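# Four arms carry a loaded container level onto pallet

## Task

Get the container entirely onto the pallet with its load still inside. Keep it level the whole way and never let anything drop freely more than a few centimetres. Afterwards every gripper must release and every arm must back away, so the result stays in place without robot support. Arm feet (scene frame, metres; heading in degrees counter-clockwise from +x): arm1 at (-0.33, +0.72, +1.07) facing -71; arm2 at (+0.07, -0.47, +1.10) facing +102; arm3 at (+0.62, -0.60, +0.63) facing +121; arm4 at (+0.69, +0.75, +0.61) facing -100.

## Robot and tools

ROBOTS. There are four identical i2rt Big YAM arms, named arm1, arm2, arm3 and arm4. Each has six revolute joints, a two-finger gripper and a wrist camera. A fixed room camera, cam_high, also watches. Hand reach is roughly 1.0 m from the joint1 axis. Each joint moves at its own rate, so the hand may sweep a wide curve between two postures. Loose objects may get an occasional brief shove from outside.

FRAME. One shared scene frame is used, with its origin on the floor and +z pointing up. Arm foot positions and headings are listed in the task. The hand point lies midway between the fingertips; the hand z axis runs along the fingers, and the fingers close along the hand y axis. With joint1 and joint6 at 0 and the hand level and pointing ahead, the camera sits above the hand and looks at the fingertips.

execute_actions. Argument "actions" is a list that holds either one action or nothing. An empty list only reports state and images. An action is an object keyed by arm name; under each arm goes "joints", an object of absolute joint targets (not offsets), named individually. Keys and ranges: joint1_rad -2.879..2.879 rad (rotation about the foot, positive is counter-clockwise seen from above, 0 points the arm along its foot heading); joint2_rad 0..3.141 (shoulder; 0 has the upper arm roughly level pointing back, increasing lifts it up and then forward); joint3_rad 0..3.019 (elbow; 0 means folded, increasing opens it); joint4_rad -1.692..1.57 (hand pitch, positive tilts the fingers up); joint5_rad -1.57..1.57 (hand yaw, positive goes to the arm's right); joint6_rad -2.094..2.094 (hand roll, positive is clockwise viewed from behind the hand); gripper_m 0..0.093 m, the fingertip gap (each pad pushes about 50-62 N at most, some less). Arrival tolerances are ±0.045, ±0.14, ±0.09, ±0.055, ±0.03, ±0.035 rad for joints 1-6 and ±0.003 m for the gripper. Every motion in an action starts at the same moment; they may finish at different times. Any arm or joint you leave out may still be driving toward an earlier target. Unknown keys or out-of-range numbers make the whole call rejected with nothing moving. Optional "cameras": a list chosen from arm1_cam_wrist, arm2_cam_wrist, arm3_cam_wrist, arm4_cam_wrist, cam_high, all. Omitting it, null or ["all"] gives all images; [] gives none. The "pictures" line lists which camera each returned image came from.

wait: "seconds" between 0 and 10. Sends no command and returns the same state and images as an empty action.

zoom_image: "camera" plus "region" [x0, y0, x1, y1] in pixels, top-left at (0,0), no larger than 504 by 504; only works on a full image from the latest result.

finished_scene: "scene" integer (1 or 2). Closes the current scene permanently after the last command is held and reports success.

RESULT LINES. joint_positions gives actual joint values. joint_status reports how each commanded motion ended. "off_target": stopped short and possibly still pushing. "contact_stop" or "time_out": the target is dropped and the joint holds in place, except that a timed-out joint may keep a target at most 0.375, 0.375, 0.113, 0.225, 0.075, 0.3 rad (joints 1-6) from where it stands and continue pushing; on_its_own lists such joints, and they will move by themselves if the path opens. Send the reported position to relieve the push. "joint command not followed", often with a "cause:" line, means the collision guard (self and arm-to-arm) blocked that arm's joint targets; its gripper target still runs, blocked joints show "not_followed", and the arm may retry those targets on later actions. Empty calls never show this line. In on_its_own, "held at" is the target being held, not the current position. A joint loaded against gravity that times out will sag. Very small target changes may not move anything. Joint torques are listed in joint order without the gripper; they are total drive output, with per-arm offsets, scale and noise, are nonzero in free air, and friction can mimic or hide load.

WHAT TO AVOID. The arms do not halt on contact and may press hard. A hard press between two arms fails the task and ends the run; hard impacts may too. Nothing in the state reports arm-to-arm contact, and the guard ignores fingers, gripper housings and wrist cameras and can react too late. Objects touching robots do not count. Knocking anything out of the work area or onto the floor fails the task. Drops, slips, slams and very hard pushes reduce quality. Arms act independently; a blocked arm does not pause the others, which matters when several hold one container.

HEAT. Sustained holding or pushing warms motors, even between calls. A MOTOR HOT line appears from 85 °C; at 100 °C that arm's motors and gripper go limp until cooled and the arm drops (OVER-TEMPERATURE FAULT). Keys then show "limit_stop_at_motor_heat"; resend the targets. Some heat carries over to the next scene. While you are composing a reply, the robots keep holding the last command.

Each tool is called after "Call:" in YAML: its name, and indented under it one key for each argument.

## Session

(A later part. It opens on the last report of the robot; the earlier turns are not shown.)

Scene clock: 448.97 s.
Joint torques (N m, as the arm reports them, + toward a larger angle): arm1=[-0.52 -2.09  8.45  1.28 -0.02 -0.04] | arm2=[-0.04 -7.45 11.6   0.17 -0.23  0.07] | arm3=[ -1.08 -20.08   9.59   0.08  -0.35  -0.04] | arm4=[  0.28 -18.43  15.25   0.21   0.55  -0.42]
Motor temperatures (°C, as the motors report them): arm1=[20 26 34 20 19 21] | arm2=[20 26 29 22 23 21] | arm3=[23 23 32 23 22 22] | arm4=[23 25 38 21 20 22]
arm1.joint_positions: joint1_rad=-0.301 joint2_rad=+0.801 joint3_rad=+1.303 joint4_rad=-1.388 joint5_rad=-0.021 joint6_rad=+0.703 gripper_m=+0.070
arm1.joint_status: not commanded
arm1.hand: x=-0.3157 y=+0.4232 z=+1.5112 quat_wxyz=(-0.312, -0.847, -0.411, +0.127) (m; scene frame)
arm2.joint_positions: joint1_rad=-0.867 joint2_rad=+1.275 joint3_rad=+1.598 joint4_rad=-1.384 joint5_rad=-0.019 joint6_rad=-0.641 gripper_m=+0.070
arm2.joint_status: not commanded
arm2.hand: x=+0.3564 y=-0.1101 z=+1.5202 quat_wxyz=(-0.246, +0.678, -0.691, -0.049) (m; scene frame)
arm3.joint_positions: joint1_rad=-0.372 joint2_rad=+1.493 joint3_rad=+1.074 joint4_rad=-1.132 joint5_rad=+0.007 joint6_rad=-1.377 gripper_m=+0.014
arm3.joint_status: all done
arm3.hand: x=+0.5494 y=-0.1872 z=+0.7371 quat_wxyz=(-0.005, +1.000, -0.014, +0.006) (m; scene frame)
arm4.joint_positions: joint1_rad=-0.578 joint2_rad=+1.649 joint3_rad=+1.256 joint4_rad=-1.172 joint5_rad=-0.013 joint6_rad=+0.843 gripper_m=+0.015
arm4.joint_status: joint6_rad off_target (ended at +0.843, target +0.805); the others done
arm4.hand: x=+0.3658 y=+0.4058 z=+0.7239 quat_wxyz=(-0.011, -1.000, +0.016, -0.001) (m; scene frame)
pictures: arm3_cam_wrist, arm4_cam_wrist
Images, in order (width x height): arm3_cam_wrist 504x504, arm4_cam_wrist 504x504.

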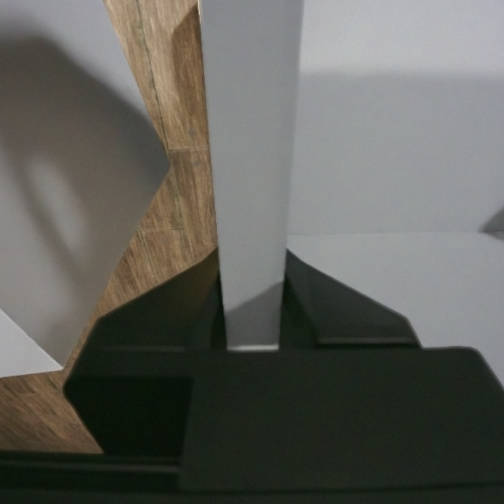

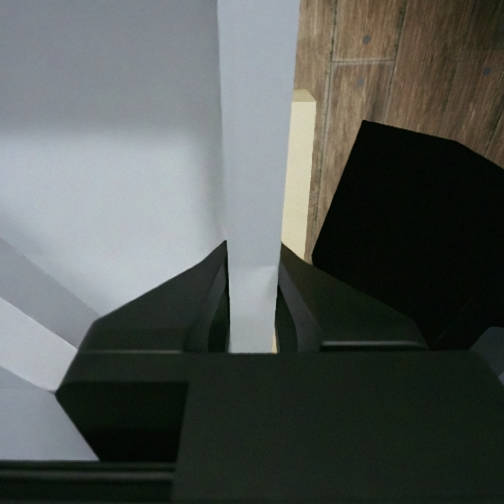

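Call:
execute_actions:
  actions:
    - {"arm3":{"joints":{"joint1_rad":-0.51,"joint2_rad":1.475,"joint3_rad":1.022,"joint4_rad":-1.035,"joint6_rad":-1.513}},"arm4":{"joints":{"joint1_rad":-0.498,"joint2_rad":1.517,"joint3_rad":1.126,"joint4_rad":-1.055,"joint6_rad":0.905}}}
  cameras: ["arm2_cam_wrist"]

Scene clock: 460.50 s.
Joint torques (N m, as the arm reports them, + toward a larger angle): arm1=[-0.58 -2.09  8.45  1.26 -0.02 -0.06] | arm2=[-0.08 -7.44 11.58  0.18 -0.22  0.07] | arm3=[ -1.03 -18.47   8.15  -0.33  -0.23  -0.07] | arm4=[  0.16 -17.09  13.88   0.13   0.67  -0.41]
Motor temperatures (°C, as the motors report them): arm1=[20 26 34 20 19 21] | arm2=[20 26 29 22 23 21] | arm3=[23 23 31 23 22 22] | arm4=[23 25 37 21 20 22]
arm1.joint_positions: joint1_rad=-0.301 joint2_rad=+0.801 joint3_rad=+1.303 joint4_rad=-1.388 joint5_rad=-0.021 joint6_rad=+0.703 gripper_m=+0.070
arm1.joint_status: not commanded
arm1.hand: x=-0.3157 y=+0.4232 z=+1.5112 quat_wxyz=(-0.312, -0.847, -0.411, +0.127) (m; scene frame)
arm2.joint_positions: joint1_rad=-0.867 joint2_rad=+1.275 joint3_rad=+1.598 joint4_rad=-1.384 joint5_rad=-0.019 joint6_rad=-0.641 gripper_m=+0.070
arm2.joint_status: not commanded
arm2.hand: x=+0.3564 y=-0.1101 z=+1.5202 quat_wxyz=(-0.246, +0.678, -0.691, -0.049) (m; scene frame)
arm3.joint_positions: joint1_rad=-0.512 joint2_rad=+1.522 joint3_rad=+0.999 joint4_rad=-1.019 joint5_rad=+0.003 joint6_rad=-1.517 gripper_m=+0.014
arm3.joint_status: all done
arm3.hand: x=+0.6069 y=-0.1866 z=+0.7015 quat_wxyz=(-0.010, +1.000, -0.014, +0.006) (m; scene frame)
arm4.joint_positions: joint1_rad=-0.480 joint2_rad=+1.596 joint3_rad=+1.084 joint4_rad=-1.046 joint5_rad=-0.015 joint6_rad=+0.945 gripper_m=+0.015
arm4.joint_status: joint6_rad off_target (ended at +0.945, target +0.905); the others done
arm4.hand: x=+0.4246 y=+0.4048 z=+0.6875 quat_wxyz=(-0.014, -1.000, +0.017, -0.001) (m; scene frame)
pictures: arm2_cam_wrist
Images, in order (width x height): arm2_cam_wrist 504x504.

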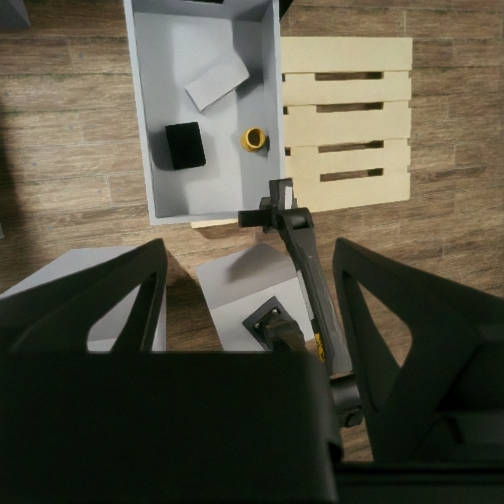

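Call:
execute_actions:
  actions:
    - {"arm3":{"joints":{"joint1_rad":-0.66,"joint2_rad":1.562,"joint3_rad":0.974,"joint4_rad":-0.93,"joint6_rad":-1.665}},"arm4":{"joints":{"joint1_rad":-0.375,"joint2_rad":1.514,"joint3_rad":0.971,"joint4_rad":-0.922,"joint6_rad":1.045}}}
  cameras: ["arm3_cam_wrist","arm4_cam_wrist"]

Scene clock: 474.67 s.
Joint torques (N m, as the arm reports them, + toward a larger angle): arm1=[-0.58 -2.1   8.44  1.24 -0.03 -0.05] | arm2=[-0.09 -7.47 11.58  0.18 -0.22  0.07] | arm3=[ -0.96 -19.04   7.05  -0.87  -0.01  -0.16] | arm4=[ -0.08 -15.39  12.72   0.01   0.54  -0.31]
Motor temperatures (°C, as the motors report them): arm1=[20 26 34 20 19 21] | arm2=[20 26 29 22 23 21] | arm3=[23 23 30 23 22 22] | arm4=[23 24 36 21 20 22]
arm1.joint_positions: joint1_rad=-0.301 joint2_rad=+0.801 joint3_rad=+1.303 joint4_rad=-1.388 joint5_rad=-0.021 joint6_rad=+0.703 gripper_m=+0.070
arm1.joint_status: not commanded
arm1.hand: x=-0.3157 y=+0.4232 z=+1.5112 quat_wxyz=(-0.312, -0.847, -0.411, +0.127) (m; scene frame)
arm2.joint_positions: joint1_rad=-0.867 joint2_rad=+1.275 joint3_rad=+1.598 joint4_rad=-1.384 joint5_rad=-0.019 joint6_rad=-0.641 gripper_m=+0.070
arm2.joint_status: not commanded
arm2.hand: x=+0.3564 y=-0.1101 z=+1.5202 quat_wxyz=(-0.246, +0.678, -0.691, -0.049) (m; scene frame)
arm3.joint_positions: joint1_rad=-0.661 joint2_rad=+1.608 joint3_rad=+0.960 joint4_rad=-0.899 joint5_rad=-0.001 joint6_rad=-1.664 gripper_m=+0.014
arm3.joint_status: all done
arm3.hand: x=+0.6681 y=-0.1854 z=+0.6563 quat_wxyz=(-0.007, +1.000, -0.015, +0.005) (m; scene frame)
arm4.joint_positions: joint1_rad=-0.357 joint2_rad=+1.587 joint3_rad=+0.934 joint4_rad=-0.910 joint5_rad=-0.013 joint6_rad=+1.072 gripper_m=+0.015
arm4.joint_status: all done
arm4.hand: x=+0.4859 y=+0.4042 z=+0.6431 quat_wxyz=(-0.011, -1.000, +0.020, -0.002) (m; scene frame)
pictures: arm3_cam_wrist, arm4_cam_wrist
Images, in order (width x height): arm3_cam_wrist 504x504, arm4_cam_wrist 504x504.

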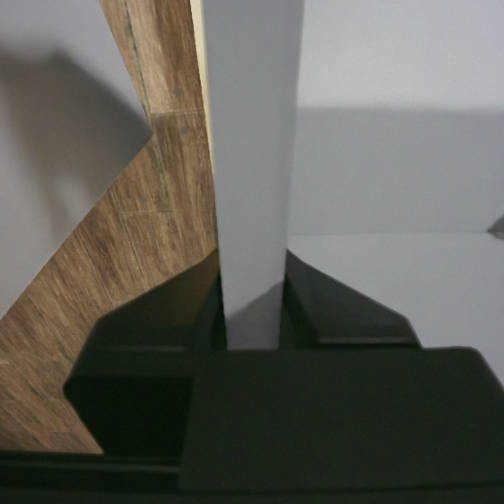

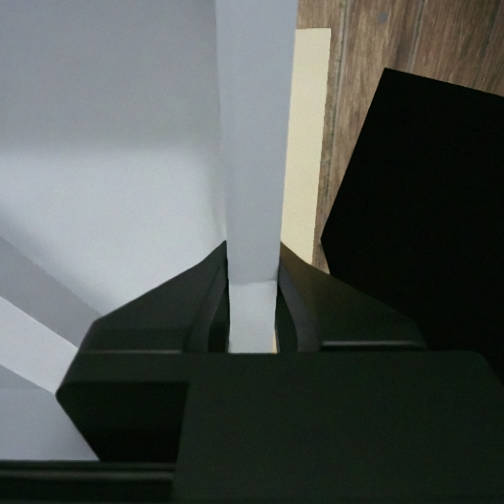

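Call:
execute_actions:
  actions:
    - {"arm3":{"joints":{"joint1_rad":-0.796,"joint2_rad":1.71,"joint3_rad":1.003,"joint4_rad":-0.79,"joint6_rad":-1.80}},"arm4":{"joints":{"joint1_rad":-0.25,"joint2_rad":1.555,"joint3_rad":0.811,"joint4_rad":-0.743,"joint6_rad":1.172}}}
  cameras: []

Scene clock: 492.70 s.
Joint torques (N m, as the arm reports them, + toward a larger angle): arm1=[-0.57 -2.13  8.46  1.25 -0.03 -0.05] | arm2=[-0.01 -7.45 11.6   0.19 -0.22  0.07] | arm3=[ -1.85 -19.91   7.43  -1.24   0.26  -0.19] | arm4=[ -0.01 -12.91  10.46   0.18   0.29  -0.27]
Motor temperatures (°C, as the motors report them): arm1=[20 25 34 20 19 21] | arm2=[20 26 29 22 23 21] | arm3=[23 23 30 23 21 22] | arm4=[23 24 35 21 20 22]
arm1.joint_positions: joint1_rad=-0.301 joint2_rad=+0.801 joint3_rad=+1.303 joint4_rad=-1.388 joint5_rad=-0.021 joint6_rad=+0.703 gripper_m=+0.070
arm1.joint_status: not commanded
arm1.hand: x=-0.3157 y=+0.4232 z=+1.5112 quat_wxyz=(-0.312, -0.847, -0.411, +0.127) (m; scene frame)
arm2.joint_positions: joint1_rad=-0.867 joint2_rad=+1.275 joint3_rad=+1.598 joint4_rad=-1.384 joint5_rad=-0.019 joint6_rad=-0.641 gripper_m=+0.070
arm2.joint_status: not commanded
arm2.hand: x=+0.3564 y=-0.1101 z=+1.5202 quat_wxyz=(-0.246, +0.678, -0.691, -0.049) (m; scene frame)
arm3.joint_positions: joint1_rad=-0.789 joint2_rad=+1.757 joint3_rad=+0.972 joint4_rad=-0.754 joint5_rad=-0.007 joint6_rad=-1.792 gripper_m=+0.014
arm3.joint_status: all done
arm3.hand: x=+0.7254 y=-0.1738 z=+0.6010 quat_wxyz=(-0.011, +1.000, -0.015, +0.005) (m; scene frame)
arm4.joint_positions: joint1_rad=-0.233 joint2_rad=+1.603 joint3_rad=+0.783 joint4_rad=-0.737 joint5_rad=-0.006 joint6_rad=+1.197 gripper_m=+0.015
arm4.joint_status: all done
arm4.hand: x=+0.5432 y=+0.4138 z=+0.5946 quat_wxyz=(-0.012, -1.000, +0.020, +0.002) (m; scene frame)
pictures: none
No camera images: the call's "cameras" was empty. Leave "cameras" out to get every camera's image.

Call:
execute_actions:
  actions:
    - {"arm3":{"joints":{"joint1_rad":-0.933,"joint2_rad":1.868,"joint3_rad":1.034,"joint4_rad":-0.66,"joint6_rad":-1.931}},"arm4":{"joints":{"joint1_rad":-0.09,"joint2_rad":1.68,"joint3_rad":0.717,"joint4_rad":-0.538,"joint6_rad":1.333}}}
  cameras: ["arm3_cam_wrist","arm4_cam_wrist","arm2_cam_wrist"]

Scene clock: 504.00 s.
Joint torques (N m, as the arm reports them, + toward a larger angle): arm1=[-0.53 -1.98  8.45  1.24 -0.02 -0.05] | arm2=[-0.05 -7.46 11.61  0.19 -0.22  0.07] | arm3=[ -2.02 -22.95   6.56  -1.05   0.43  -0.11] | arm4=[  0.41 -13.1    6.77   0.14   0.12  -0.17]
Motor temperatures (°C, as the motors report them): arm1=[20 25 34 20 19 21] | arm2=[20 26 29 22 23 21] | arm3=[23 23 30 23 21 22] | arm4=[23 24 34 21 20 22]
arm1.joint_positions: joint1_rad=-0.301 joint2_rad=+0.801 joint3_rad=+1.303 joint4_rad=-1.388 joint5_rad=-0.021 joint6_rad=+0.703 gripper_m=+0.070
arm1.joint_status: not commanded
arm1.hand: x=-0.3157 y=+0.4232 z=+1.5112 quat_wxyz=(-0.312, -0.847, -0.411, +0.127) (m; scene frame)
arm2.joint_positions: joint1_rad=-0.867 joint2_rad=+1.275 joint3_rad=+1.598 joint4_rad=-1.384 joint5_rad=-0.019 joint6_rad=-0.641 gripper_m=+0.070
arm2.joint_status: not commanded
arm2.hand: x=+0.3564 y=-0.1101 z=+1.5202 quat_wxyz=(-0.246, +0.678, -0.691, -0.049) (m; scene frame)
arm3.joint_positions: joint1_rad=-0.925 joint2_rad=+1.922 joint3_rad=+1.005 joint4_rad=-0.628 joint5_rad=-0.011 joint6_rad=-1.934 gripper_m=+0.014
arm3.joint_status: all done
arm3.hand: x=+0.7882 y=-0.1765 z=+0.5409 quat_wxyz=(-0.009, +1.000, -0.012, +0.004) (m; scene frame)
arm4.joint_positions: joint1_rad=-0.074 joint2_rad=+1.732 joint3_rad=+0.707 joint4_rad=-0.532 joint5_rad=-0.003 joint6_rad=+1.348 gripper_m=+0.015
arm4.joint_status: all done
arm4.hand: x=+0.6008 y=+0.4085 z=+0.5338 quat_wxyz=(-0.012, -1.000, +0.016, +0.002) (m; scene frame)
pictures: arm2_cam_wrist, arm3_cam_wrist, arm4_cam_wrist
Images, in order (width x height): arm2_cam_wrist 504x504, arm3_cam_wrist 504x504, arm4_cam_wrist 504x504.

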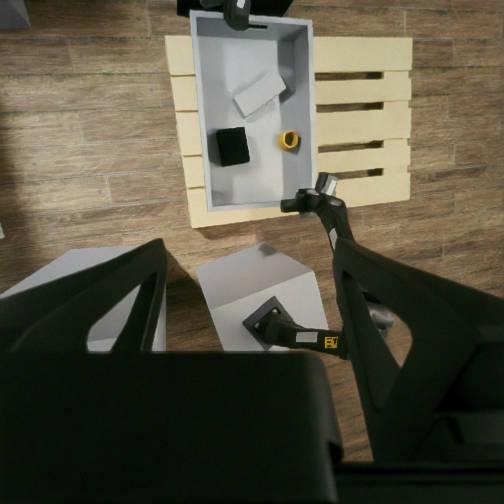

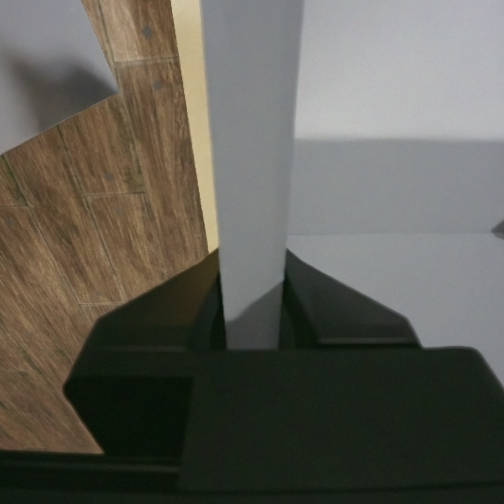

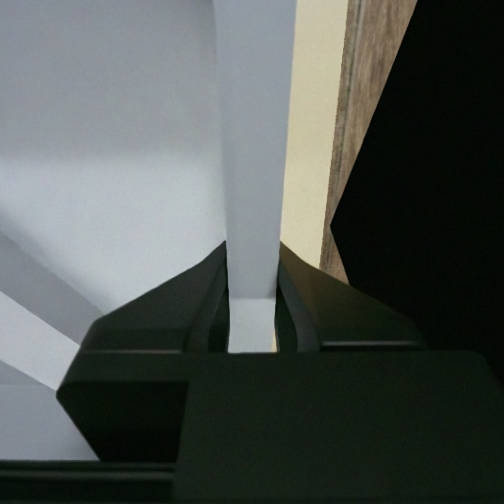

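Call:
execute_actions:
  actions:
    - {"arm3":{"joints":{"joint1_rad":-0.926,"joint2_rad":2.0,"joint3_rad":1.028,"joint4_rad":-0.52,"joint6_rad":-1.928}},"arm4":{"joints":{"joint1_rad":-0.085,"joint2_rad":1.853,"joint3_rad":0.702,"joint4_rad":-0.355,"joint6_rad":1.335}}}
  cameras: []

Scene clock: 528.77 s.
Joint torques (N m, as the arm reports them, + toward a larger angle): arm1=[-0.62 -2.07  8.47  1.26 -0.03 -0.05] | arm2=[ 0.   -7.41 11.59  0.19 -0.23  0.07] | arm3=[ -1.71 -22.93   5.18  -0.33   0.42  -0.1 ] | arm4=[  0.31 -13.66   5.07   0.13   0.17  -0.15]
Motor temperatures (°C, as the motors report them): arm1=[20 25 34 20 19 21] | arm2=[20 25 29 22 23 21] | arm3=[23 23 29 23 22 22] | arm4=[23 24 32 21 20 22]
arm1.joint_positions: joint1_rad=-0.301 joint2_rad=+0.801 joint3_rad=+1.303 joint4_rad=-1.388 joint5_rad=-0.021 joint6_rad=+0.703 gripper_m=+0.070
arm1.joint_status: not commanded
arm1.hand: x=-0.3157 y=+0.4232 z=+1.5112 quat_wxyz=(-0.312, -0.847, -0.411, +0.127) (m; scene frame)
arm2.joint_positions: joint1_rad=-0.867 joint2_rad=+1.275 joint3_rad=+1.598 joint4_rad=-1.384 joint5_rad=-0.019 joint6_rad=-0.641 gripper_m=+0.070
arm2.joint_status: not commanded
arm2.hand: x=+0.3564 y=-0.1101 z=+1.5202 quat_wxyz=(-0.246, +0.678, -0.691, -0.049) (m; scene frame)
arm3.joint_positions: joint1_rad=-0.922 joint2_rad=+2.051 joint3_rad=+1.006 joint4_rad=-0.499 joint5_rad=-0.011 joint6_rad=-1.931 gripper_m=+0.014
arm3.joint_status: all done
arm3.hand: x=+0.7877 y=-0.1754 z=+0.4861 quat_wxyz=(-0.009, +1.000, -0.012, +0.004) (m; scene frame)
arm4.joint_positions: joint1_rad=-0.074 joint2_rad=+1.897 joint3_rad=+0.693 joint4_rad=-0.346 joint5_rad=-0.004 joint6_rad=+1.349 gripper_m=+0.015
arm4.joint_status: all done
arm4.hand: x=+0.6013 y=+0.4100 z=+0.4774 quat_wxyz=(-0.015, -1.000, +0.016, +0.002) (m; scene frame)
pictures: none
No camera images: the call's "cameras" was empty. Leave "cameras" out to get every camera's image.

Call:
execute_actions:
  actions:
    - {"arm3":{"joints":{"joint2_rad":2.16,"joint3_rad":1.064,"joint4_rad":-0.39}},"arm4":{"joints":{"joint2_rad":2.05,"joint3_rad":0.742,"joint4_rad":-0.192}}}
  cameras: ["arm3_cam_wrist","arm4_cam_wrist"]

Scene clock: 539.30 s.
Joint torques (N m, as the arm reports them, + toward a larger angle): arm1=[-0.57 -2.07  8.43  1.29 -0.03 -0.05] | arm2=[-0.07 -7.51 11.6   0.18 -0.23  0.07] | arm3=[ -1.85 -24.     4.23  -0.29   0.33  -0.09] | arm4=[  0.87 -14.32   3.42   0.35   0.    -0.16]
Motor temperatures (°C, as the motors report them): arm1=[20 25 34 20 19 21] | arm2=[20 25 29 22 23 21] | arm3=[23 23 29 23 22 22] | arm4=[23 24 32 21 20 22]
arm1.joint_positions: joint1_rad=-0.301 joint2_rad=+0.801 joint3_rad=+1.303 joint4_rad=-1.388 joint5_rad=-0.021 joint6_rad=+0.703 gripper_m=+0.070
arm1.joint_status: not commanded
arm1.hand: x=-0.3157 y=+0.4232 z=+1.5112 quat_wxyz=(-0.312, -0.847, -0.411, +0.127) (m; scene frame)
arm2.joint_positions: joint1_rad=-0.867 joint2_rad=+1.275 joint3_rad=+1.598 joint4_rad=-1.384 joint5_rad=-0.019 joint6_rad=-0.641 gripper_m=+0.070
arm2.joint_status: not commanded
arm2.hand: x=+0.3564 y=-0.1101 z=+1.5202 quat_wxyz=(-0.246, +0.678, -0.691, -0.049) (m; scene frame)
arm3.joint_positions: joint1_rad=-0.922 joint2_rad=+2.216 joint3_rad=+1.041 joint4_rad=-0.374 joint5_rad=-0.010 joint6_rad=-1.934 gripper_m=+0.014
arm3.joint_status: all done
arm3.hand: x=+0.7890 y=-0.1752 z=+0.4213 quat_wxyz=(-0.007, +1.000, -0.010, +0.004) (m; scene frame)
arm4.joint_positions: joint1_rad=-0.075 joint2_rad=+2.101 joint3_rad=+0.731 joint4_rad=-0.192 joint5_rad=+0.000 joint6_rad=+1.349 gripper_m=+0.015
arm4.joint_status: all done
arm4.hand: x=+0.6000 y=+0.4085 z=+0.4153 quat_wxyz=(-0.009, -1.000, +0.017, +0.003) (m; scene frame)
pictures: arm3_cam_wrist, arm4_cam_wrist
Images, in order (width x height): arm3_cam_wrist 504x504, arm4_cam_wrist 504x504.

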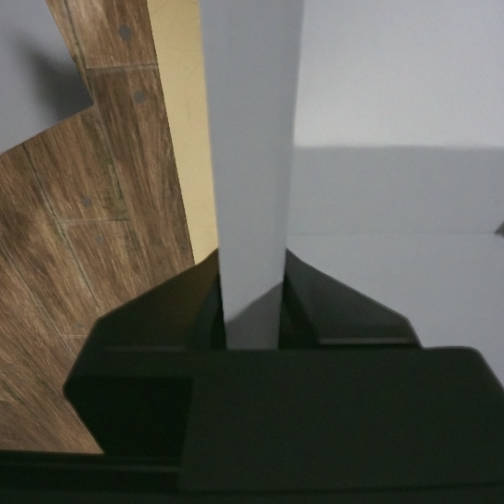

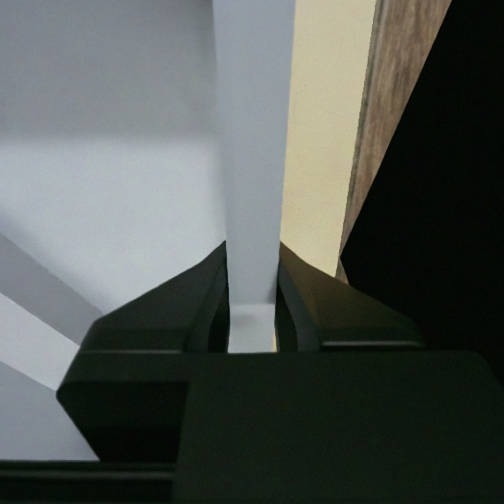

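Call:
execute_actions:
  actions:
    - {"arm3":{"joints":{"joint2_rad":2.313,"joint3_rad":1.115,"joint4_rad":-0.288}},"arm4":{"joints":{"joint2_rad":2.24,"joint3_rad":0.794,"joint4_rad":-0.057}}}
  cameras: []

Scene clock: 547.80 s.
Joint torques (N m, as the arm reports them, + toward a larger angle): arm1=[-0.59 -2.02  8.45  1.27 -0.03 -0.05] | arm2=[ 0.01 -7.47 11.61  0.18 -0.23  0.07] | arm3=[ -1.87 -24.39   3.22  -0.03   0.28  -0.05] | arm4=[  0.73 -15.65   1.42   0.58  -0.06  -0.1 ]
Motor temperatures (°C, as the motors report them): arm1=[20 24 34 20 19 21] | arm2=[20 25 30 22 23 21] | arm3=[23 23 28 23 22 22] | arm4=[23 24 31 21 20 22]
arm1.joint_positions: joint1_rad=-0.301 joint2_rad=+0.801 joint3_rad=+1.303 joint4_rad=-1.388 joint5_rad=-0.021 joint6_rad=+0.703 gripper_m=+0.070
arm1.joint_status: not commanded
arm1.hand: x=-0.3157 y=+0.4232 z=+1.5112 quat_wxyz=(-0.312, -0.847, -0.411, +0.127) (m; scene frame)
arm2.joint_positions: joint1_rad=-0.867 joint2_rad=+1.275 joint3_rad=+1.598 joint4_rad=-1.384 joint5_rad=-0.019 joint6_rad=-0.641 gripper_m=+0.070
arm2.joint_status: not commanded
arm2.hand: x=+0.3564 y=-0.1101 z=+1.5202 quat_wxyz=(-0.246, +0.678, -0.691, -0.049) (m; scene frame)
arm3.joint_positions: joint1_rad=-0.922 joint2_rad=+2.370 joint3_rad=+1.096 joint4_rad=-0.276 joint5_rad=-0.008 joint6_rad=-1.939 gripper_m=+0.014
arm3.joint_status: all done
arm3.hand: x=+0.7902 y=-0.1750 z=+0.3622 quat_wxyz=(-0.006, +1.000, -0.008, +0.005) (m; scene frame)
arm4.joint_positions: joint1_rad=-0.077 joint2_rad=+2.292 joint3_rad=+0.791 joint4_rad=-0.061 joint5_rad=+0.001 joint6_rad=+1.343 gripper_m=+0.015
arm4.joint_status: all done
arm4.hand: x=+0.5984 y=+0.4074 z=+0.3556 quat_wxyz=(-0.008, -1.000, +0.015, +0.004) (m; scene frame)
pictures: none
No camera images: the call's "cameras" was empty. Leave "cameras" out to get every camera's image.

Call:
execute_actions:
  actions:
    - {"arm3":{"joints":{"joint2_rad":2.467,"joint3_rad":1.187,"joint4_rad":-0.206}},"arm4":{"joints":{"joint2_rad":2.423,"joint3_rad":0.869,"joint4_rad":0.05}}}

Scene clock: 554.73 s.
Joint torques (N m, as the arm reports them, + toward a larger angle): arm1=[-0.69 -2.08  8.47  1.27 -0.02 -0.05] | arm2=[-0.05 -7.54 11.58  0.2  -0.23  0.07] | arm3=[ -2.03 -25.26   2.41   0.05   0.25   0.  ] | arm4=[  1.11 -16.23  -0.46   0.68  -0.08  -0.06]
Motor temperatures (°C, as the motors report them): arm1=[20 24 34 20 19 21] | arm2=[20 25 30 22 23 21] | arm3=[23 24 28 23 22 22] | arm4=[23 24 31 21 20 22]
arm1.joint_positions: joint1_rad=-0.301 joint2_rad=+0.801 joint3_rad=+1.303 joint4_rad=-1.388 joint5_rad=-0.021 joint6_rad=+0.703 gripper_m=+0.070
arm1.joint_status: not commanded
arm1.hand: x=-0.3157 y=+0.4232 z=+1.5112 quat_wxyz=(-0.312, -0.847, -0.411, +0.127) (m; scene frame)
arm2.joint_positions: joint1_rad=-0.867 joint2_rad=+1.275 joint3_rad=+1.598 joint4_rad=-1.384 joint5_rad=-0.019 joint6_rad=-0.641 gripper_m=+0.070
arm2.joint_status: not commanded
arm2.hand: x=+0.3564 y=-0.1101 z=+1.5202 quat_wxyz=(-0.246, +0.678, -0.691, -0.049) (m; scene frame)
arm3.joint_positions: joint1_rad=-0.922 joint2_rad=+2.526 joint3_rad=+1.174 joint4_rad=-0.196 joint5_rad=-0.008 joint6_rad=-1.943 gripper_m=+0.014
arm3.joint_status: all done
arm3.hand: x=+0.7914 y=-0.1745 z=+0.3023 quat_wxyz=(-0.007, +1.000, -0.006, +0.005) (m; scene frame)
arm4.joint_positions: joint1_rad=-0.079 joint2_rad=+2.476 joint3_rad=+0.872 joint4_rad=+0.043 joint5_rad=+0.001 joint6_rad=+1.338 gripper_m=+0.015
arm4.joint_status: all done
arm4.hand: x=+0.5977 y=+0.4071 z=+0.2958 quat_wxyz=(-0.009, -1.000, +0.014, +0.004) (m; scene frame)
pictures: arm1_cam_wrist, arm2_cam_wrist, arm3_cam_wrist, arm4_cam_wrist, cam_high
Images, in order (width x height): arm1_cam_wrist 504x504, arm2_cam_wrist 504x504, arm3_cam_wrist 504x504, arm4_cam_wrist 504x504, cam_high 504x504.

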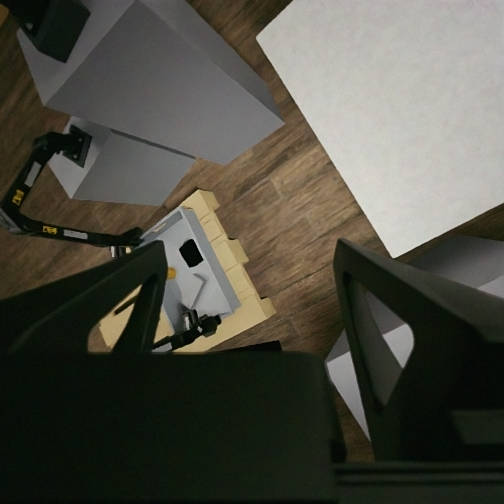

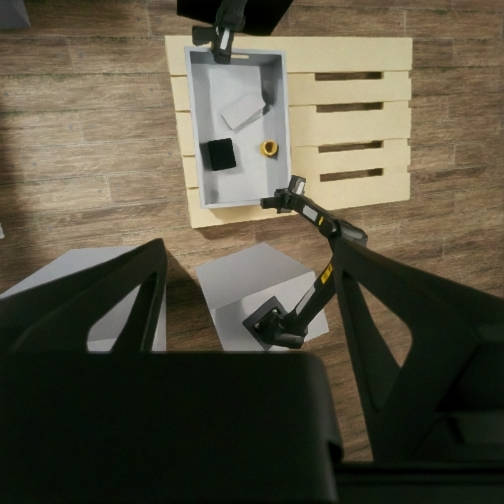

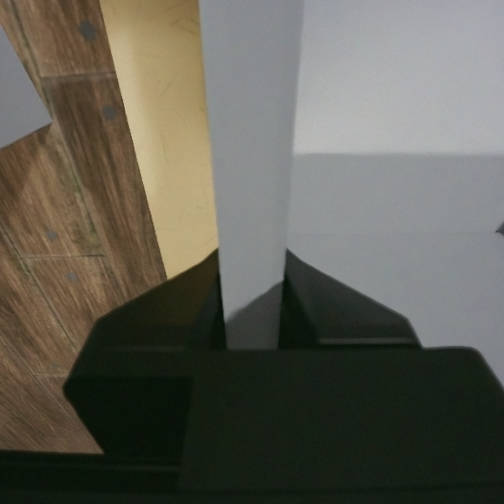

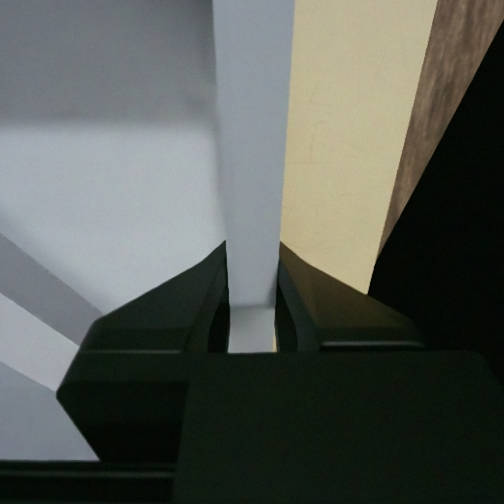

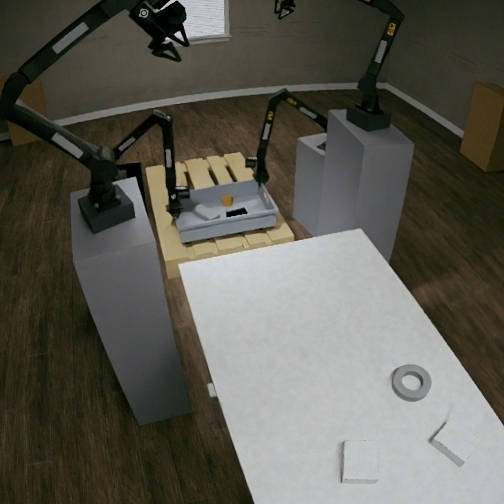

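Call:
execute_actions:
  actions:
    - {"arm3":{"joints":{"joint2_rad":2.563,"joint3_rad":1.243,"joint4_rad":-0.167}},"arm4":{"joints":{"joint2_rad":2.534,"joint3_rad":0.931,"joint4_rad":0.10}}}
  cameras: ["cam_high"]

Call:
zoom_image:
  camera: "cam_high"
  region: [140, 150, 310, 280]

Scene clock: 566.97 s.
Joint torques (N m, as the arm reports them, + toward a larger angle): arm1=[-0.57 -1.98  8.45  1.27 -0.02 -0.05] | arm2=[-0.04 -7.45 11.58  0.17 -0.22  0.07] | arm3=[ -1.5  -24.52   2.16   0.21   0.19  -0.02] | arm4=[  1.15 -16.22  -0.61   0.8   -0.01  -0.03]
Motor temperatures (°C, as the motors report them): arm1=[20 24 34 20 19 21] | arm2=[20 25 30 22 23 21] | arm3=[23 24 27 23 22 22] | arm4=[23 24 30 21 20 22]
arm1.joint_positions: joint1_rad=-0.301 joint2_rad=+0.801 joint3_rad=+1.303 joint4_rad=-1.388 joint5_rad=-0.021 joint6_rad=+0.703 gripper_m=+0.070
arm1.joint_status: not commanded
arm1.hand: x=-0.3157 y=+0.4232 z=+1.5112 quat_wxyz=(-0.312, -0.847, -0.411, +0.127) (m; scene frame)
arm2.joint_positions: joint1_rad=-0.867 joint2_rad=+1.275 joint3_rad=+1.598 joint4_rad=-1.384 joint5_rad=-0.019 joint6_rad=-0.641 gripper_m=+0.070
arm2.joint_status: not commanded
arm2.hand: x=+0.3564 y=-0.1101 z=+1.5202 quat_wxyz=(-0.246, +0.678, -0.691, -0.049) (m; scene frame)
arm3.joint_positions: joint1_rad=-0.922 joint2_rad=+2.616 joint3_rad=+1.230 joint4_rad=-0.162 joint5_rad=-0.006 joint6_rad=-1.944 gripper_m=+0.014
arm3.joint_status: all done
arm3.hand: x=+0.7923 y=-0.1743 z=+0.2677 quat_wxyz=(-0.007, +1.000, -0.006, +0.006) (m; scene frame)
arm4.joint_positions: joint1_rad=-0.079 joint2_rad=+2.582 joint3_rad=+0.933 joint4_rad=+0.090 joint5_rad=+0.000 joint6_rad=+1.338 gripper_m=+0.015
arm4.joint_status: all done
arm4.hand: x=+0.5976 y=+0.4061 z=+0.2597 quat_wxyz=(-0.010, -1.000, +0.013, +0.003) (m; scene frame)
pictures: cam_high
Images, in order (width x height): cam_high 504x504.

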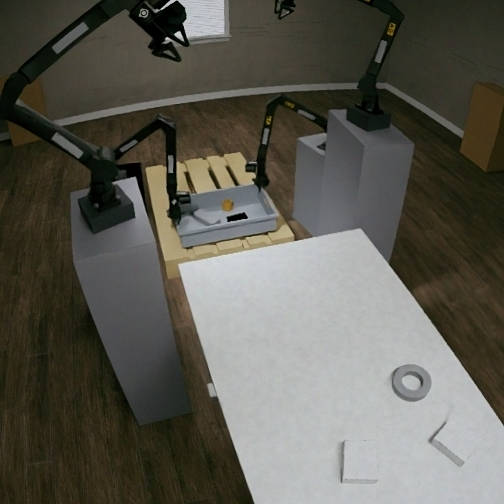

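Region (140, 150, 310, 280) of cam_high's 504x504 image, scaled by 2.965, with more detail than that image has; it fills the top 385 rows of this view, and the rest is white.

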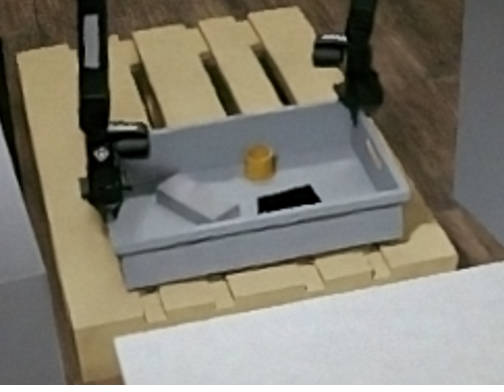

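Call:
execute_actions:
  actions:
    - {"arm3":{"joints":{"joint2_rad":2.603,"joint3_rad":1.267,"joint4_rad":-0.152}},"arm4":{"joints":{"joint2_rad":2.578,"joint3_rad":0.957,"joint4_rad":0.118}}}
  cameras: []

Scene clock: 576.57 s.
Joint torques (N m, as the arm reports them, + toward a larger angle): arm1=[-0.62 -2.09  8.45  1.26 -0.03 -0.05] | arm2=[-0.05 -7.47 11.59  0.18 -0.23  0.07] | arm3=[ -1.99 -24.03   2.44   0.28   0.19  -0.01] | arm4=[  0.48 -15.84  -0.5    0.98  -0.01  -0.04]
Motor temperatures (°C, as the motors report them): arm1=[20 24 34 20 19 21] | arm2=[20 25 30 22 23 21] | arm3=[23 24 27 23 22 22] | arm4=[23 24 30 21 20 22]
arm1.joint_positions: joint1_rad=-0.301 joint2_rad=+0.801 joint3_rad=+1.303 joint4_rad=-1.388 joint5_rad=-0.021 joint6_rad=+0.703 gripper_m=+0.070
arm1.joint_status: not commanded
arm1.hand: x=-0.3157 y=+0.4232 z=+1.5112 quat_wxyz=(-0.312, -0.847, -0.411, +0.127) (m; scene frame)
arm2.joint_positions: joint1_rad=-0.867 joint2_rad=+1.275 joint3_rad=+1.598 joint4_rad=-1.384 joint5_rad=-0.019 joint6_rad=-0.641 gripper_m=+0.070
arm2.joint_status: not commanded
arm2.hand: x=+0.3564 y=-0.1101 z=+1.5202 quat_wxyz=(-0.246, +0.678, -0.691, -0.049) (m; scene frame)
arm3.joint_positions: joint1_rad=-0.922 joint2_rad=+2.644 joint3_rad=+1.249 joint4_rad=-0.150 joint5_rad=-0.006 joint6_rad=-1.944 gripper_m=+0.014
arm3.joint_status: all done
arm3.hand: x=+0.7926 y=-0.1741 z=+0.2568 quat_wxyz=(-0.008, +1.000, -0.006, +0.007) (m; scene frame)
arm4.joint_positions: joint1_rad=-0.079 joint2_rad=+2.616 joint3_rad=+0.955 joint4_rad=+0.103 joint5_rad=+0.001 joint6_rad=+1.338 gripper_m=+0.015
arm4.joint_status: all done
arm4.hand: x=+0.5974 y=+0.4057 z=+0.2481 quat_wxyz=(-0.011, -1.000, +0.013, +0.004) (m; scene frame)
pictures: none
No camera images: the call's "cameras" was empty. Leave "cameras" out to get every camera's image.

Call:
execute_actions:
  actions:
    - {"arm3":{"joints":{"joint2_rad":2.643,"joint3_rad":1.288,"joint4_rad":-0.139}},"arm4":{"joints":{"joint2_rad":2.62,"joint3_rad":0.98,"joint4_rad":0.13}}}
  cameras: []

Scene clock: 580.73 s.
Joint torques (N m, as the arm reports them, + toward a larger angle): arm1=[-0.63 -2.09  8.45  1.27 -0.02 -0.05] | arm2=[-0.05 -7.42 11.6   0.18 -0.23  0.07] | arm3=[ -2.13 -23.46   2.4    0.14  -0.05   0.02] | arm4=[  0.8  -14.01   0.69   1.34  -0.04  -0.05]
Motor temperatures (°C, as the motors report them): arm1=[20 24 34 20 19 21] | arm2=[20 25 30 22 23 21] | arm3=[23 24 27 23 21 22] | arm4=[23 24 30 21 20 22]
arm1.joint_positions: joint1_rad=-0.301 joint2_rad=+0.801 joint3_rad=+1.303 joint4_rad=-1.388 joint5_rad=-0.021 joint6_rad=+0.703 gripper_m=+0.070
arm1.joint_status: not commanded
arm1.hand: x=-0.3157 y=+0.4232 z=+1.5112 quat_wxyz=(-0.312, -0.847, -0.411, +0.127) (m; scene frame)
arm2.joint_positions: joint1_rad=-0.867 joint2_rad=+1.275 joint3_rad=+1.598 joint4_rad=-1.384 joint5_rad=-0.019 joint6_rad=-0.641 gripper_m=+0.070
arm2.joint_status: not commanded
arm2.hand: x=+0.3564 y=-0.1101 z=+1.5202 quat_wxyz=(-0.246, +0.678, -0.691, -0.049) (m; scene frame)
arm3.joint_positions: joint1_rad=-0.922 joint2_rad=+2.677 joint3_rad=+1.267 joint4_rad=-0.132 joint5_rad=-0.001 joint6_rad=-1.944 gripper_m=+0.014
arm3.joint_status: all done
arm3.hand: x=+0.7932 y=-0.1751 z=+0.2438 quat_wxyz=(-0.009, +1.000, -0.006, +0.010) (m; scene frame)
arm4.joint_positions: joint1_rad=-0.079 joint2_rad=+2.631 joint3_rad=+0.968 joint4_rad=+0.106 joint5_rad=+0.001 joint6_rad=+1.338 gripper_m=+0.015
arm4.joint_status: all done
arm4.hand: x=+0.5971 y=+0.4046 z=+0.2426 quat_wxyz=(-0.011, -1.000, +0.013, +0.004) (m; scene frame)
pictures: none
No camera images: the call's "cameras" was empty. Leave "cameras" out to get every camera's image.

Contact beginning. Seat it.

Call:
execute_actions:
  actions:
    - {"arm3":{"joints":{"joint2_rad":2.685,"joint3_rad":1.295,"joint4_rad":-0.13}},"arm4":{"joints":{"joint2_rad":2.632,"joint3_rad":0.972,"joint4_rad":0.11}}}
  cameras: []

Scene clock: 584.43 s.
Joint torques (N m, as the arm reports them, + toward a larger angle): arm1=[-0.49 -2.09  8.43  1.25 -0.03 -0.05] | arm2=[-0.06 -7.52 11.6   0.18 -0.22  0.07] | arm3=[ -2.06 -21.5    2.31   0.03  -0.06   0.01] | arm4=[  0.88 -13.33  -0.27   0.6    0.    -0.05]
Motor temperatures (°C, as the motors report them): arm1=[20 24 34 20 19 21] | arm2=[20 25 30 22 23 21] | arm3=[23 24 27 23 21 22] | arm4=[23 24 30 21 20 22]
arm1.joint_positions: joint1_rad=-0.301 joint2_rad=+0.801 joint3_rad=+1.303 joint4_rad=-1.388 joint5_rad=-0.021 joint6_rad=+0.703 gripper_m=+0.070
arm1.joint_status: not commanded
arm1.hand: x=-0.3157 y=+0.4232 z=+1.5112 quat_wxyz=(-0.312, -0.847, -0.411, +0.127) (m; scene frame)
arm2.joint_positions: joint1_rad=-0.867 joint2_rad=+1.275 joint3_rad=+1.598 joint4_rad=-1.384 joint5_rad=-0.019 joint6_rad=-0.641 gripper_m=+0.070
arm2.joint_status: not commanded
arm2.hand: x=+0.3564 y=-0.1101 z=+1.5202 quat_wxyz=(-0.246, +0.678, -0.691, -0.049) (m; scene frame)
arm3.joint_positions: joint1_rad=-0.922 joint2_rad=+2.695 joint3_rad=+1.275 joint4_rad=-0.122 joint5_rad=+0.000 joint6_rad=-1.944 gripper_m=+0.014
arm3.joint_status: all done
arm3.hand: x=+0.7927 y=-0.1768 z=+0.2369 quat_wxyz=(-0.009, +1.000, -0.006, +0.010) (m; scene frame)
arm4.joint_positions: joint1_rad=-0.079 joint2_rad=+2.631 joint3_rad=+0.968 joint4_rad=+0.106 joint5_rad=+0.000 joint6_rad=+1.338 gripper_m=+0.015
arm4.joint_status: all done
arm4.hand: x=+0.5971 y=+0.4041 z=+0.2426 quat_wxyz=(-0.011, -1.000, +0.013, +0.003) (m; scene frame)
pictures: none
No camera images: the call's "cameras" was empty. Leave "cameras" out to get every camera's image.

Call:
execute_actions:
  actions:
    - {"arm3":{"joints":{"joint2_rad":2.712,"joint3_rad":1.292,"joint4_rad":-0.122}}}
  cameras: []

Call:
execute_actions:
  actions:
    - {"arm3":{"joints":{"gripper_m":0.07}},"arm4":{"joints":{"gripper_m":0.07}}}
  cameras: ["arm3_cam_wrist","arm4_cam_wrist"]

Scene clock: 589.03 s.
Joint torques (N m, as the arm reports them, + toward a larger angle): arm1=[-0.62 -2.12  8.46  1.25 -0.03 -0.05] | arm2=[-0.06 -7.45 11.59  0.18 -0.23  0.07] | arm3=[ -1.82 -19.48   2.08   0.39  -0.02   0.01] | arm4=[  0.84 -13.3   -0.26   0.59   0.    -0.05]
Motor temperatures (°C, as the motors report them): arm1=[20 24 34 20 19 21] | arm2=[20 25 30 22 23 21] | arm3=[23 24 27 23 21 22] | arm4=[23 24 30 21 20 22]
arm1.joint_positions: joint1_rad=-0.301 joint2_rad=+0.801 joint3_rad=+1.303 joint4_rad=-1.388 joint5_rad=-0.021 joint6_rad=+0.703 gripper_m=+0.070
arm1.joint_status: not commanded
arm1.hand: x=-0.3157 y=+0.4232 z=+1.5112 quat_wxyz=(-0.312, -0.847, -0.411, +0.127) (m; scene frame)
arm2.joint_positions: joint1_rad=-0.867 joint2_rad=+1.275 joint3_rad=+1.598 joint4_rad=-1.384 joint5_rad=-0.019 joint6_rad=-0.641 gripper_m=+0.070
arm2.joint_status: not commanded
arm2.hand: x=+0.3564 y=-0.1101 z=+1.5202 quat_wxyz=(-0.246, +0.678, -0.691, -0.049) (m; scene frame)
arm3.joint_positions: joint1_rad=-0.922 joint2_rad=+2.695 joint3_rad=+1.275 joint4_rad=-0.121 joint5_rad=+0.000 joint6_rad=-1.944 gripper_m=+0.014
arm3.joint_status: all done
arm3.hand: x=+0.7928 y=-0.1766 z=+0.2369 quat_wxyz=(-0.009, +1.000, -0.006, +0.010) (m; scene frame)
arm4.joint_positions: joint1_rad=-0.079 joint2_rad=+2.631 joint3_rad=+0.968 joint4_rad=+0.106 joint5_rad=+0.000 joint6_rad=+1.338 gripper_m=+0.015
arm4.joint_status: not commanded
arm4.hand: x=+0.5971 y=+0.4041 z=+0.2426 quat_wxyz=(-0.011, -1.000, +0.013, +0.003) (m; scene frame)
pictures: none
No camera images: the call's "cameras" was empty. Leave "cameras" out to get every camera's image.

Scene clock: 589.70 s.
Joint torques (N m, as the arm reports them, + toward a larger angle): arm1=[-0.66 -1.98  8.44  1.25 -0.03 -0.04] | arm2=[-0.06 -7.42 11.6   0.19 -0.23  0.07] | arm3=[ -2.09 -19.43   1.99   0.4   -0.03  -0.03] | arm4=[  1.09 -13.19  -0.24   0.63   0.    -0.05]
Motor temperatures (°C, as the motors report them): arm1=[20 24 34 20 19 21] | arm2=[20 25 30 22 23 21] | arm3=[23 24 27 23 21 22] | arm4=[23 24 30 21 20 22]
arm1.joint_positions: joint1_rad=-0.301 joint2_rad=+0.801 joint3_rad=+1.303 joint4_rad=-1.388 joint5_rad=-0.021 joint6_rad=+0.703 gripper_m=+0.070
arm1.joint_status: not commanded
arm1.hand: x=-0.3157 y=+0.4232 z=+1.5112 quat_wxyz=(-0.312, -0.847, -0.411, +0.127) (m; scene frame)
arm2.joint_positions: joint1_rad=-0.867 joint2_rad=+1.275 joint3_rad=+1.598 joint4_rad=-1.384 joint5_rad=-0.019 joint6_rad=-0.641 gripper_m=+0.070
arm2.joint_status: not commanded
arm2.hand: x=+0.3564 y=-0.1101 z=+1.5202 quat_wxyz=(-0.246, +0.678, -0.691, -0.049) (m; scene frame)
arm3.joint_positions: joint1_rad=-0.922 joint2_rad=+2.695 joint3_rad=+1.279 joint4_rad=-0.121 joint5_rad=+0.000 joint6_rad=-1.943 gripper_m=+0.070
arm3.joint_status: all done
arm3.hand: x=+0.7935 y=-0.1748 z=+0.2369 quat_wxyz=(-0.010, +1.000, -0.006, +0.011) (m; scene frame)
arm4.joint_positions: joint1_rad=-0.079 joint2_rad=+2.631 joint3_rad=+0.969 joint4_rad=+0.106 joint5_rad=+0.000 joint6_rad=+1.338 gripper_m=+0.070
arm4.joint_status: all done
arm4.hand: x=+0.5971 y=+0.4039 z=+0.2426 quat_wxyz=(-0.012, -1.000, +0.013, +0.004) (m; scene frame)
pictures: arm3_cam_wrist, arm4_cam_wrist
Images, in order (width x height): arm3_cam_wrist 504x504, arm4_cam_wrist 504x504.

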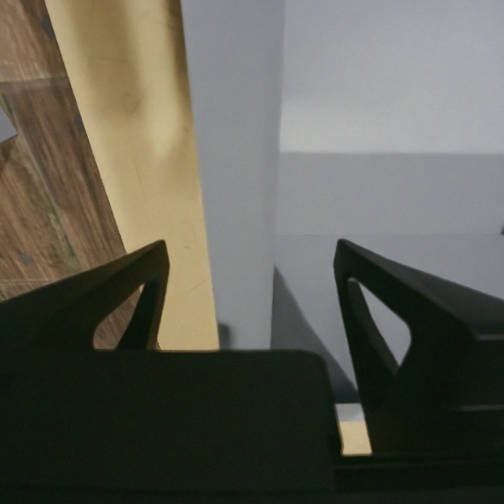

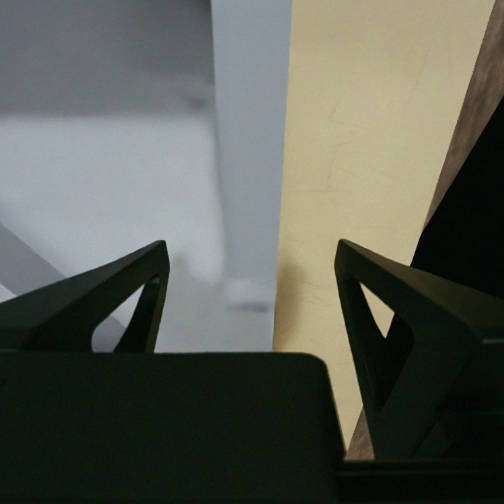

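Raise along the poses recorded on the way down.

Call:
execute_actions:
  actions:
    - {"arm3":{"joints":{"joint2_rad":2.515,"joint3_rad":1.17,"joint4_rad":-0.196}},"arm4":{"joints":{"joint2_rad":2.465,"joint3_rad":0.868,"joint4_rad":0.043}}}
  cameras: []

Call:
execute_actions:
  actions:
    - {"arm3":{"joints":{"joint2_rad":2.36,"joint3_rad":1.096,"joint4_rad":-0.276}},"arm4":{"joints":{"joint2_rad":2.28,"joint3_rad":0.79,"joint4_rad":-0.061}}}
  cameras: []

Call:
execute_actions:
  actions:
    - {"arm3":{"joints":{"joint2_rad":1.5,"joint3_rad":0.9,"joint4_rad":-0.9}},"arm4":{"joints":{"joint2_rad":1.5,"joint3_rad":0.8,"joint4_rad":-0.8}}}

Scene clock: 597.00 s.
Joint torques (N m, as the arm reports them, + toward a larger angle): arm1=[-0.57 -2.03  8.45  1.26 -0.04 -0.05] | arm2=[-0.04 -7.46 11.6   0.17 -0.23  0.07] | arm3=[ -0.97 -21.17   1.33   0.1    0.05  -0.05] | arm4=[  0.89 -11.9    0.04   0.13   0.08  -0.06]
Motor temperatures (°C, as the motors report them): arm1=[20 24 34 20 19 21] | arm2=[20 25 30 22 23 21] | arm3=[23 24 27 23 21 22] | arm4=[23 24 30 21 20 22]
arm1.joint_positions: joint1_rad=-0.301 joint2_rad=+0.801 joint3_rad=+1.303 joint4_rad=-1.388 joint5_rad=-0.021 joint6_rad=+0.703 gripper_m=+0.070
arm1.joint_status: not commanded
arm1.hand: x=-0.3157 y=+0.4232 z=+1.5112 quat_wxyz=(-0.312, -0.847, -0.411, +0.127) (m; scene frame)
arm2.joint_positions: joint1_rad=-0.867 joint2_rad=+1.275 joint3_rad=+1.598 joint4_rad=-1.384 joint5_rad=-0.019 joint6_rad=-0.641 gripper_m=+0.070
arm2.joint_status: not commanded
arm2.hand: x=+0.3564 y=-0.1101 z=+1.5202 quat_wxyz=(-0.246, +0.678, -0.691, -0.049) (m; scene frame)
arm3.joint_positions: joint1_rad=-0.922 joint2_rad=+2.523 joint3_rad=+1.168 joint4_rad=-0.187 joint5_rad=-0.003 joint6_rad=-1.942 gripper_m=+0.070
arm3.joint_status: all done
arm3.hand: x=+0.7920 y=-0.1749 z=+0.3030 quat_wxyz=(-0.009, +1.000, -0.007, +0.008) (m; scene frame)
arm4.joint_positions: joint1_rad=-0.079 joint2_rad=+2.454 joint3_rad=+0.870 joint4_rad=+0.053 joint5_rad=-0.002 joint6_rad=+1.338 gripper_m=+0.070
arm4.joint_status: all done
arm4.hand: x=+0.5954 y=+0.3964 z=+0.3033 quat_wxyz=(-0.024, -1.000, +0.013, +0.006) (m; scene frame)
pictures: none
No camera images: the call's "cameras" was empty. Leave "cameras" out to get every camera's image.

Scene clock: 598.20 s.
Joint torques (N m, as the arm reports them, + toward a larger angle): arm1=[-0.44 -2.08  8.45  1.24 -0.03 -0.05] | arm2=[-0.02 -7.41 11.6   0.2  -0.23  0.07] | arm3=[ -1.73 -20.58   2.37   0.11   0.08  -0.01] | arm4=[  0.85 -12.08   1.25   0.19   0.08  -0.06]
Motor temperatures (°C, as the motors report them): arm1=[20 24 34 20 19 21] | arm2=[20 25 30 22 23 21] | arm3=[23 24 27 23 21 22] | arm4=[23 24 30 21 20 22]
arm1.joint_positions: joint1_rad=-0.301 joint2_rad=+0.801 joint3_rad=+1.303 joint4_rad=-1.388 joint5_rad=-0.021 joint6_rad=+0.703 gripper_m=+0.070
arm1.joint_status: not commanded
arm1.hand: x=-0.3157 y=+0.4232 z=+1.5112 quat_wxyz=(-0.312, -0.847, -0.411, +0.127) (m; scene frame)
arm2.joint_positions: joint1_rad=-0.867 joint2_rad=+1.275 joint3_rad=+1.598 joint4_rad=-1.384 joint5_rad=-0.019 joint6_rad=-0.641 gripper_m=+0.070
arm2.joint_status: not commanded
arm2.hand: x=+0.3564 y=-0.1101 z=+1.5202 quat_wxyz=(-0.246, +0.678, -0.691, -0.049) (m; scene frame)
arm3.joint_positions: joint1_rad=-0.922 joint2_rad=+2.372 joint3_rad=+1.089 joint4_rad=-0.269 joint5_rad=-0.003 joint6_rad=-1.942 gripper_m=+0.070
arm3.joint_status: all done
arm3.hand: x=+0.7898 y=-0.1784 z=+0.3607 quat_wxyz=(-0.004, +1.000, -0.007, +0.007) (m; scene frame)
arm4.joint_positions: joint1_rad=-0.079 joint2_rad=+2.268 joint3_rad=+0.793 joint4_rad=-0.052 joint5_rad=-0.002 joint6_rad=+1.338 gripper_m=+0.070
arm4.joint_status: all done
arm4.hand: x=+0.5952 y=+0.3955 z=+0.3639 quat_wxyz=(-0.025, -1.000, +0.013, +0.006) (m; scene frame)
pictures: none
No camera images: the call's "cameras" was empty. Leave "cameras" out to get every camera's image.

Scene clock: 599.63 s.
Joint torques (N m, as the arm reports them, + toward a larger angle): arm1=[-0.55 -2.04  8.47  1.27 -0.02 -0.05] | arm2=[-0.07 -7.51 11.61  0.19 -0.22  0.07] | arm3=[ -1.77 -14.15   7.17  -0.11   0.06  -0.03] | arm4=[ 0.85 -8.66  9.22  0.13  0.08 -0.06]
Motor temperatures (°C, as the motors report them): arm1=[20 24 34 20 19 21] | arm2=[20 25 30 22 23 21] | arm3=[23 24 27 23 21 22] | arm4=[23 24 30 21 20 22]
arm1.joint_positions: joint1_rad=-0.301 joint2_rad=+0.801 joint3_rad=+1.303 joint4_rad=-1.388 joint5_rad=-0.021 joint6_rad=+0.703 gripper_m=+0.070
arm1.joint_status: not commanded
arm1.hand: x=-0.3157 y=+0.4232 z=+1.5112 quat_wxyz=(-0.312, -0.847, -0.411, +0.127) (m; scene frame)
arm2.joint_positions: joint1_rad=-0.867 joint2_rad=+1.275 joint3_rad=+1.598 joint4_rad=-1.384 joint5_rad=-0.019 joint6_rad=-0.641 gripper_m=+0.070
arm2.joint_status: not commanded
arm2.hand: x=+0.3564 y=-0.1101 z=+1.5202 quat_wxyz=(-0.246, +0.678, -0.691, -0.049) (m; scene frame)
arm3.joint_positions: joint1_rad=-0.922 joint2_rad=+1.509 joint3_rad=+0.886 joint4_rad=-0.889 joint5_rad=-0.003 joint6_rad=-1.941 gripper_m=+0.070
arm3.joint_status: all done
arm3.hand: x=+0.7631 y=-0.2339 z=+0.6721 quat_wxyz=(-0.023, +1.000, -0.007, +0.014) (m; scene frame)
arm4.joint_positions: joint1_rad=-0.079 joint2_rad=+1.497 joint3_rad=+0.793 joint4_rad=-0.787 joint5_rad=-0.002 joint6_rad=+1.338 gripper_m=+0.070
arm4.joint_status: all done
arm4.hand: x=+0.5941 y=+0.3899 z=+0.6334 quat_wxyz=(-0.043, -0.999, +0.013, +0.011) (m; scene frame)
pictures: arm1_cam_wrist, arm2_cam_wrist, arm3_cam_wrist, arm4_cam_wrist, cam_high
Images, in order (width x height): arm1_cam_wrist 504x504, arm2_cam_wrist 504x504, arm3_cam_wrist 504x504, arm4_cam_wrist 504x504, cam_high 504x504.

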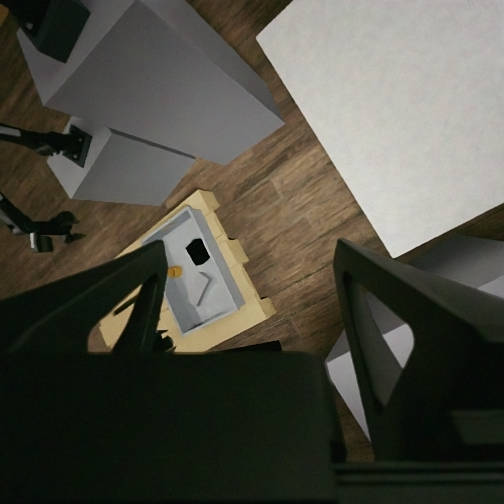

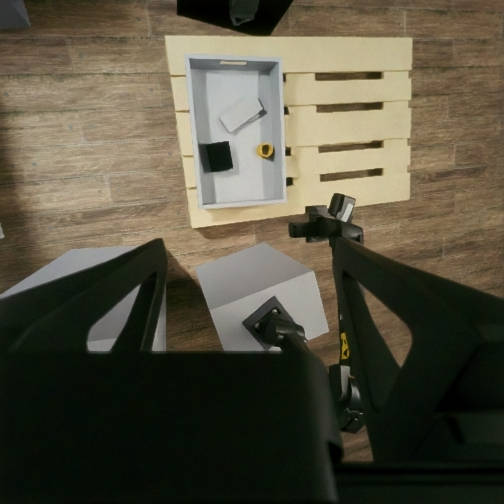

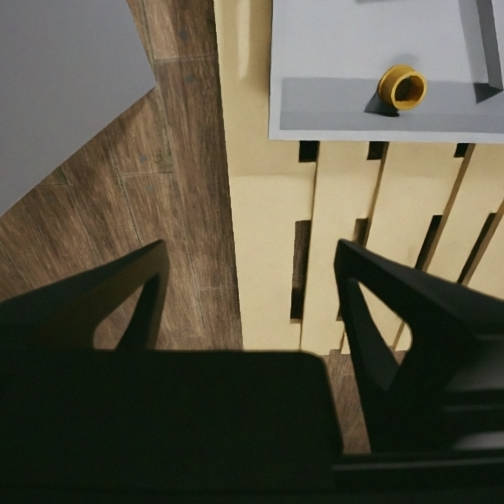

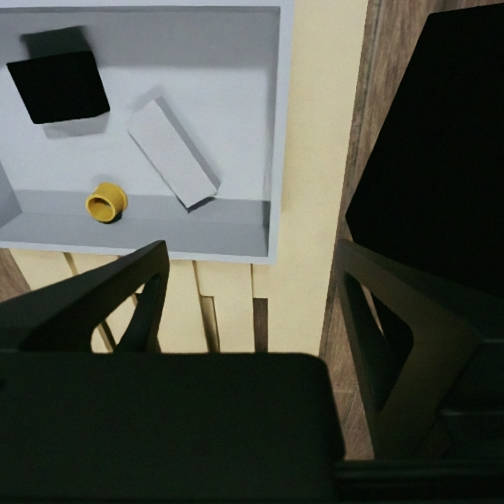

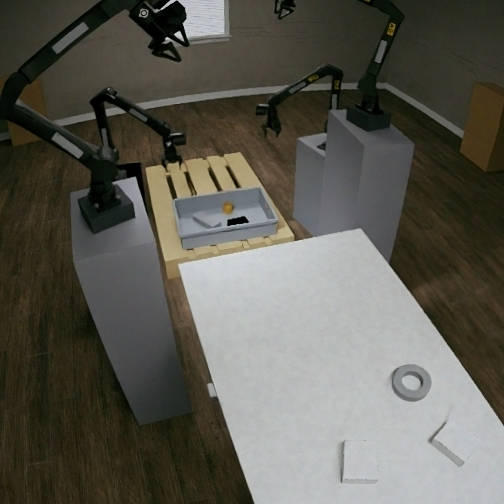

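Call:
finished_scene:
  scene: 2

The scene is finished: the task was done.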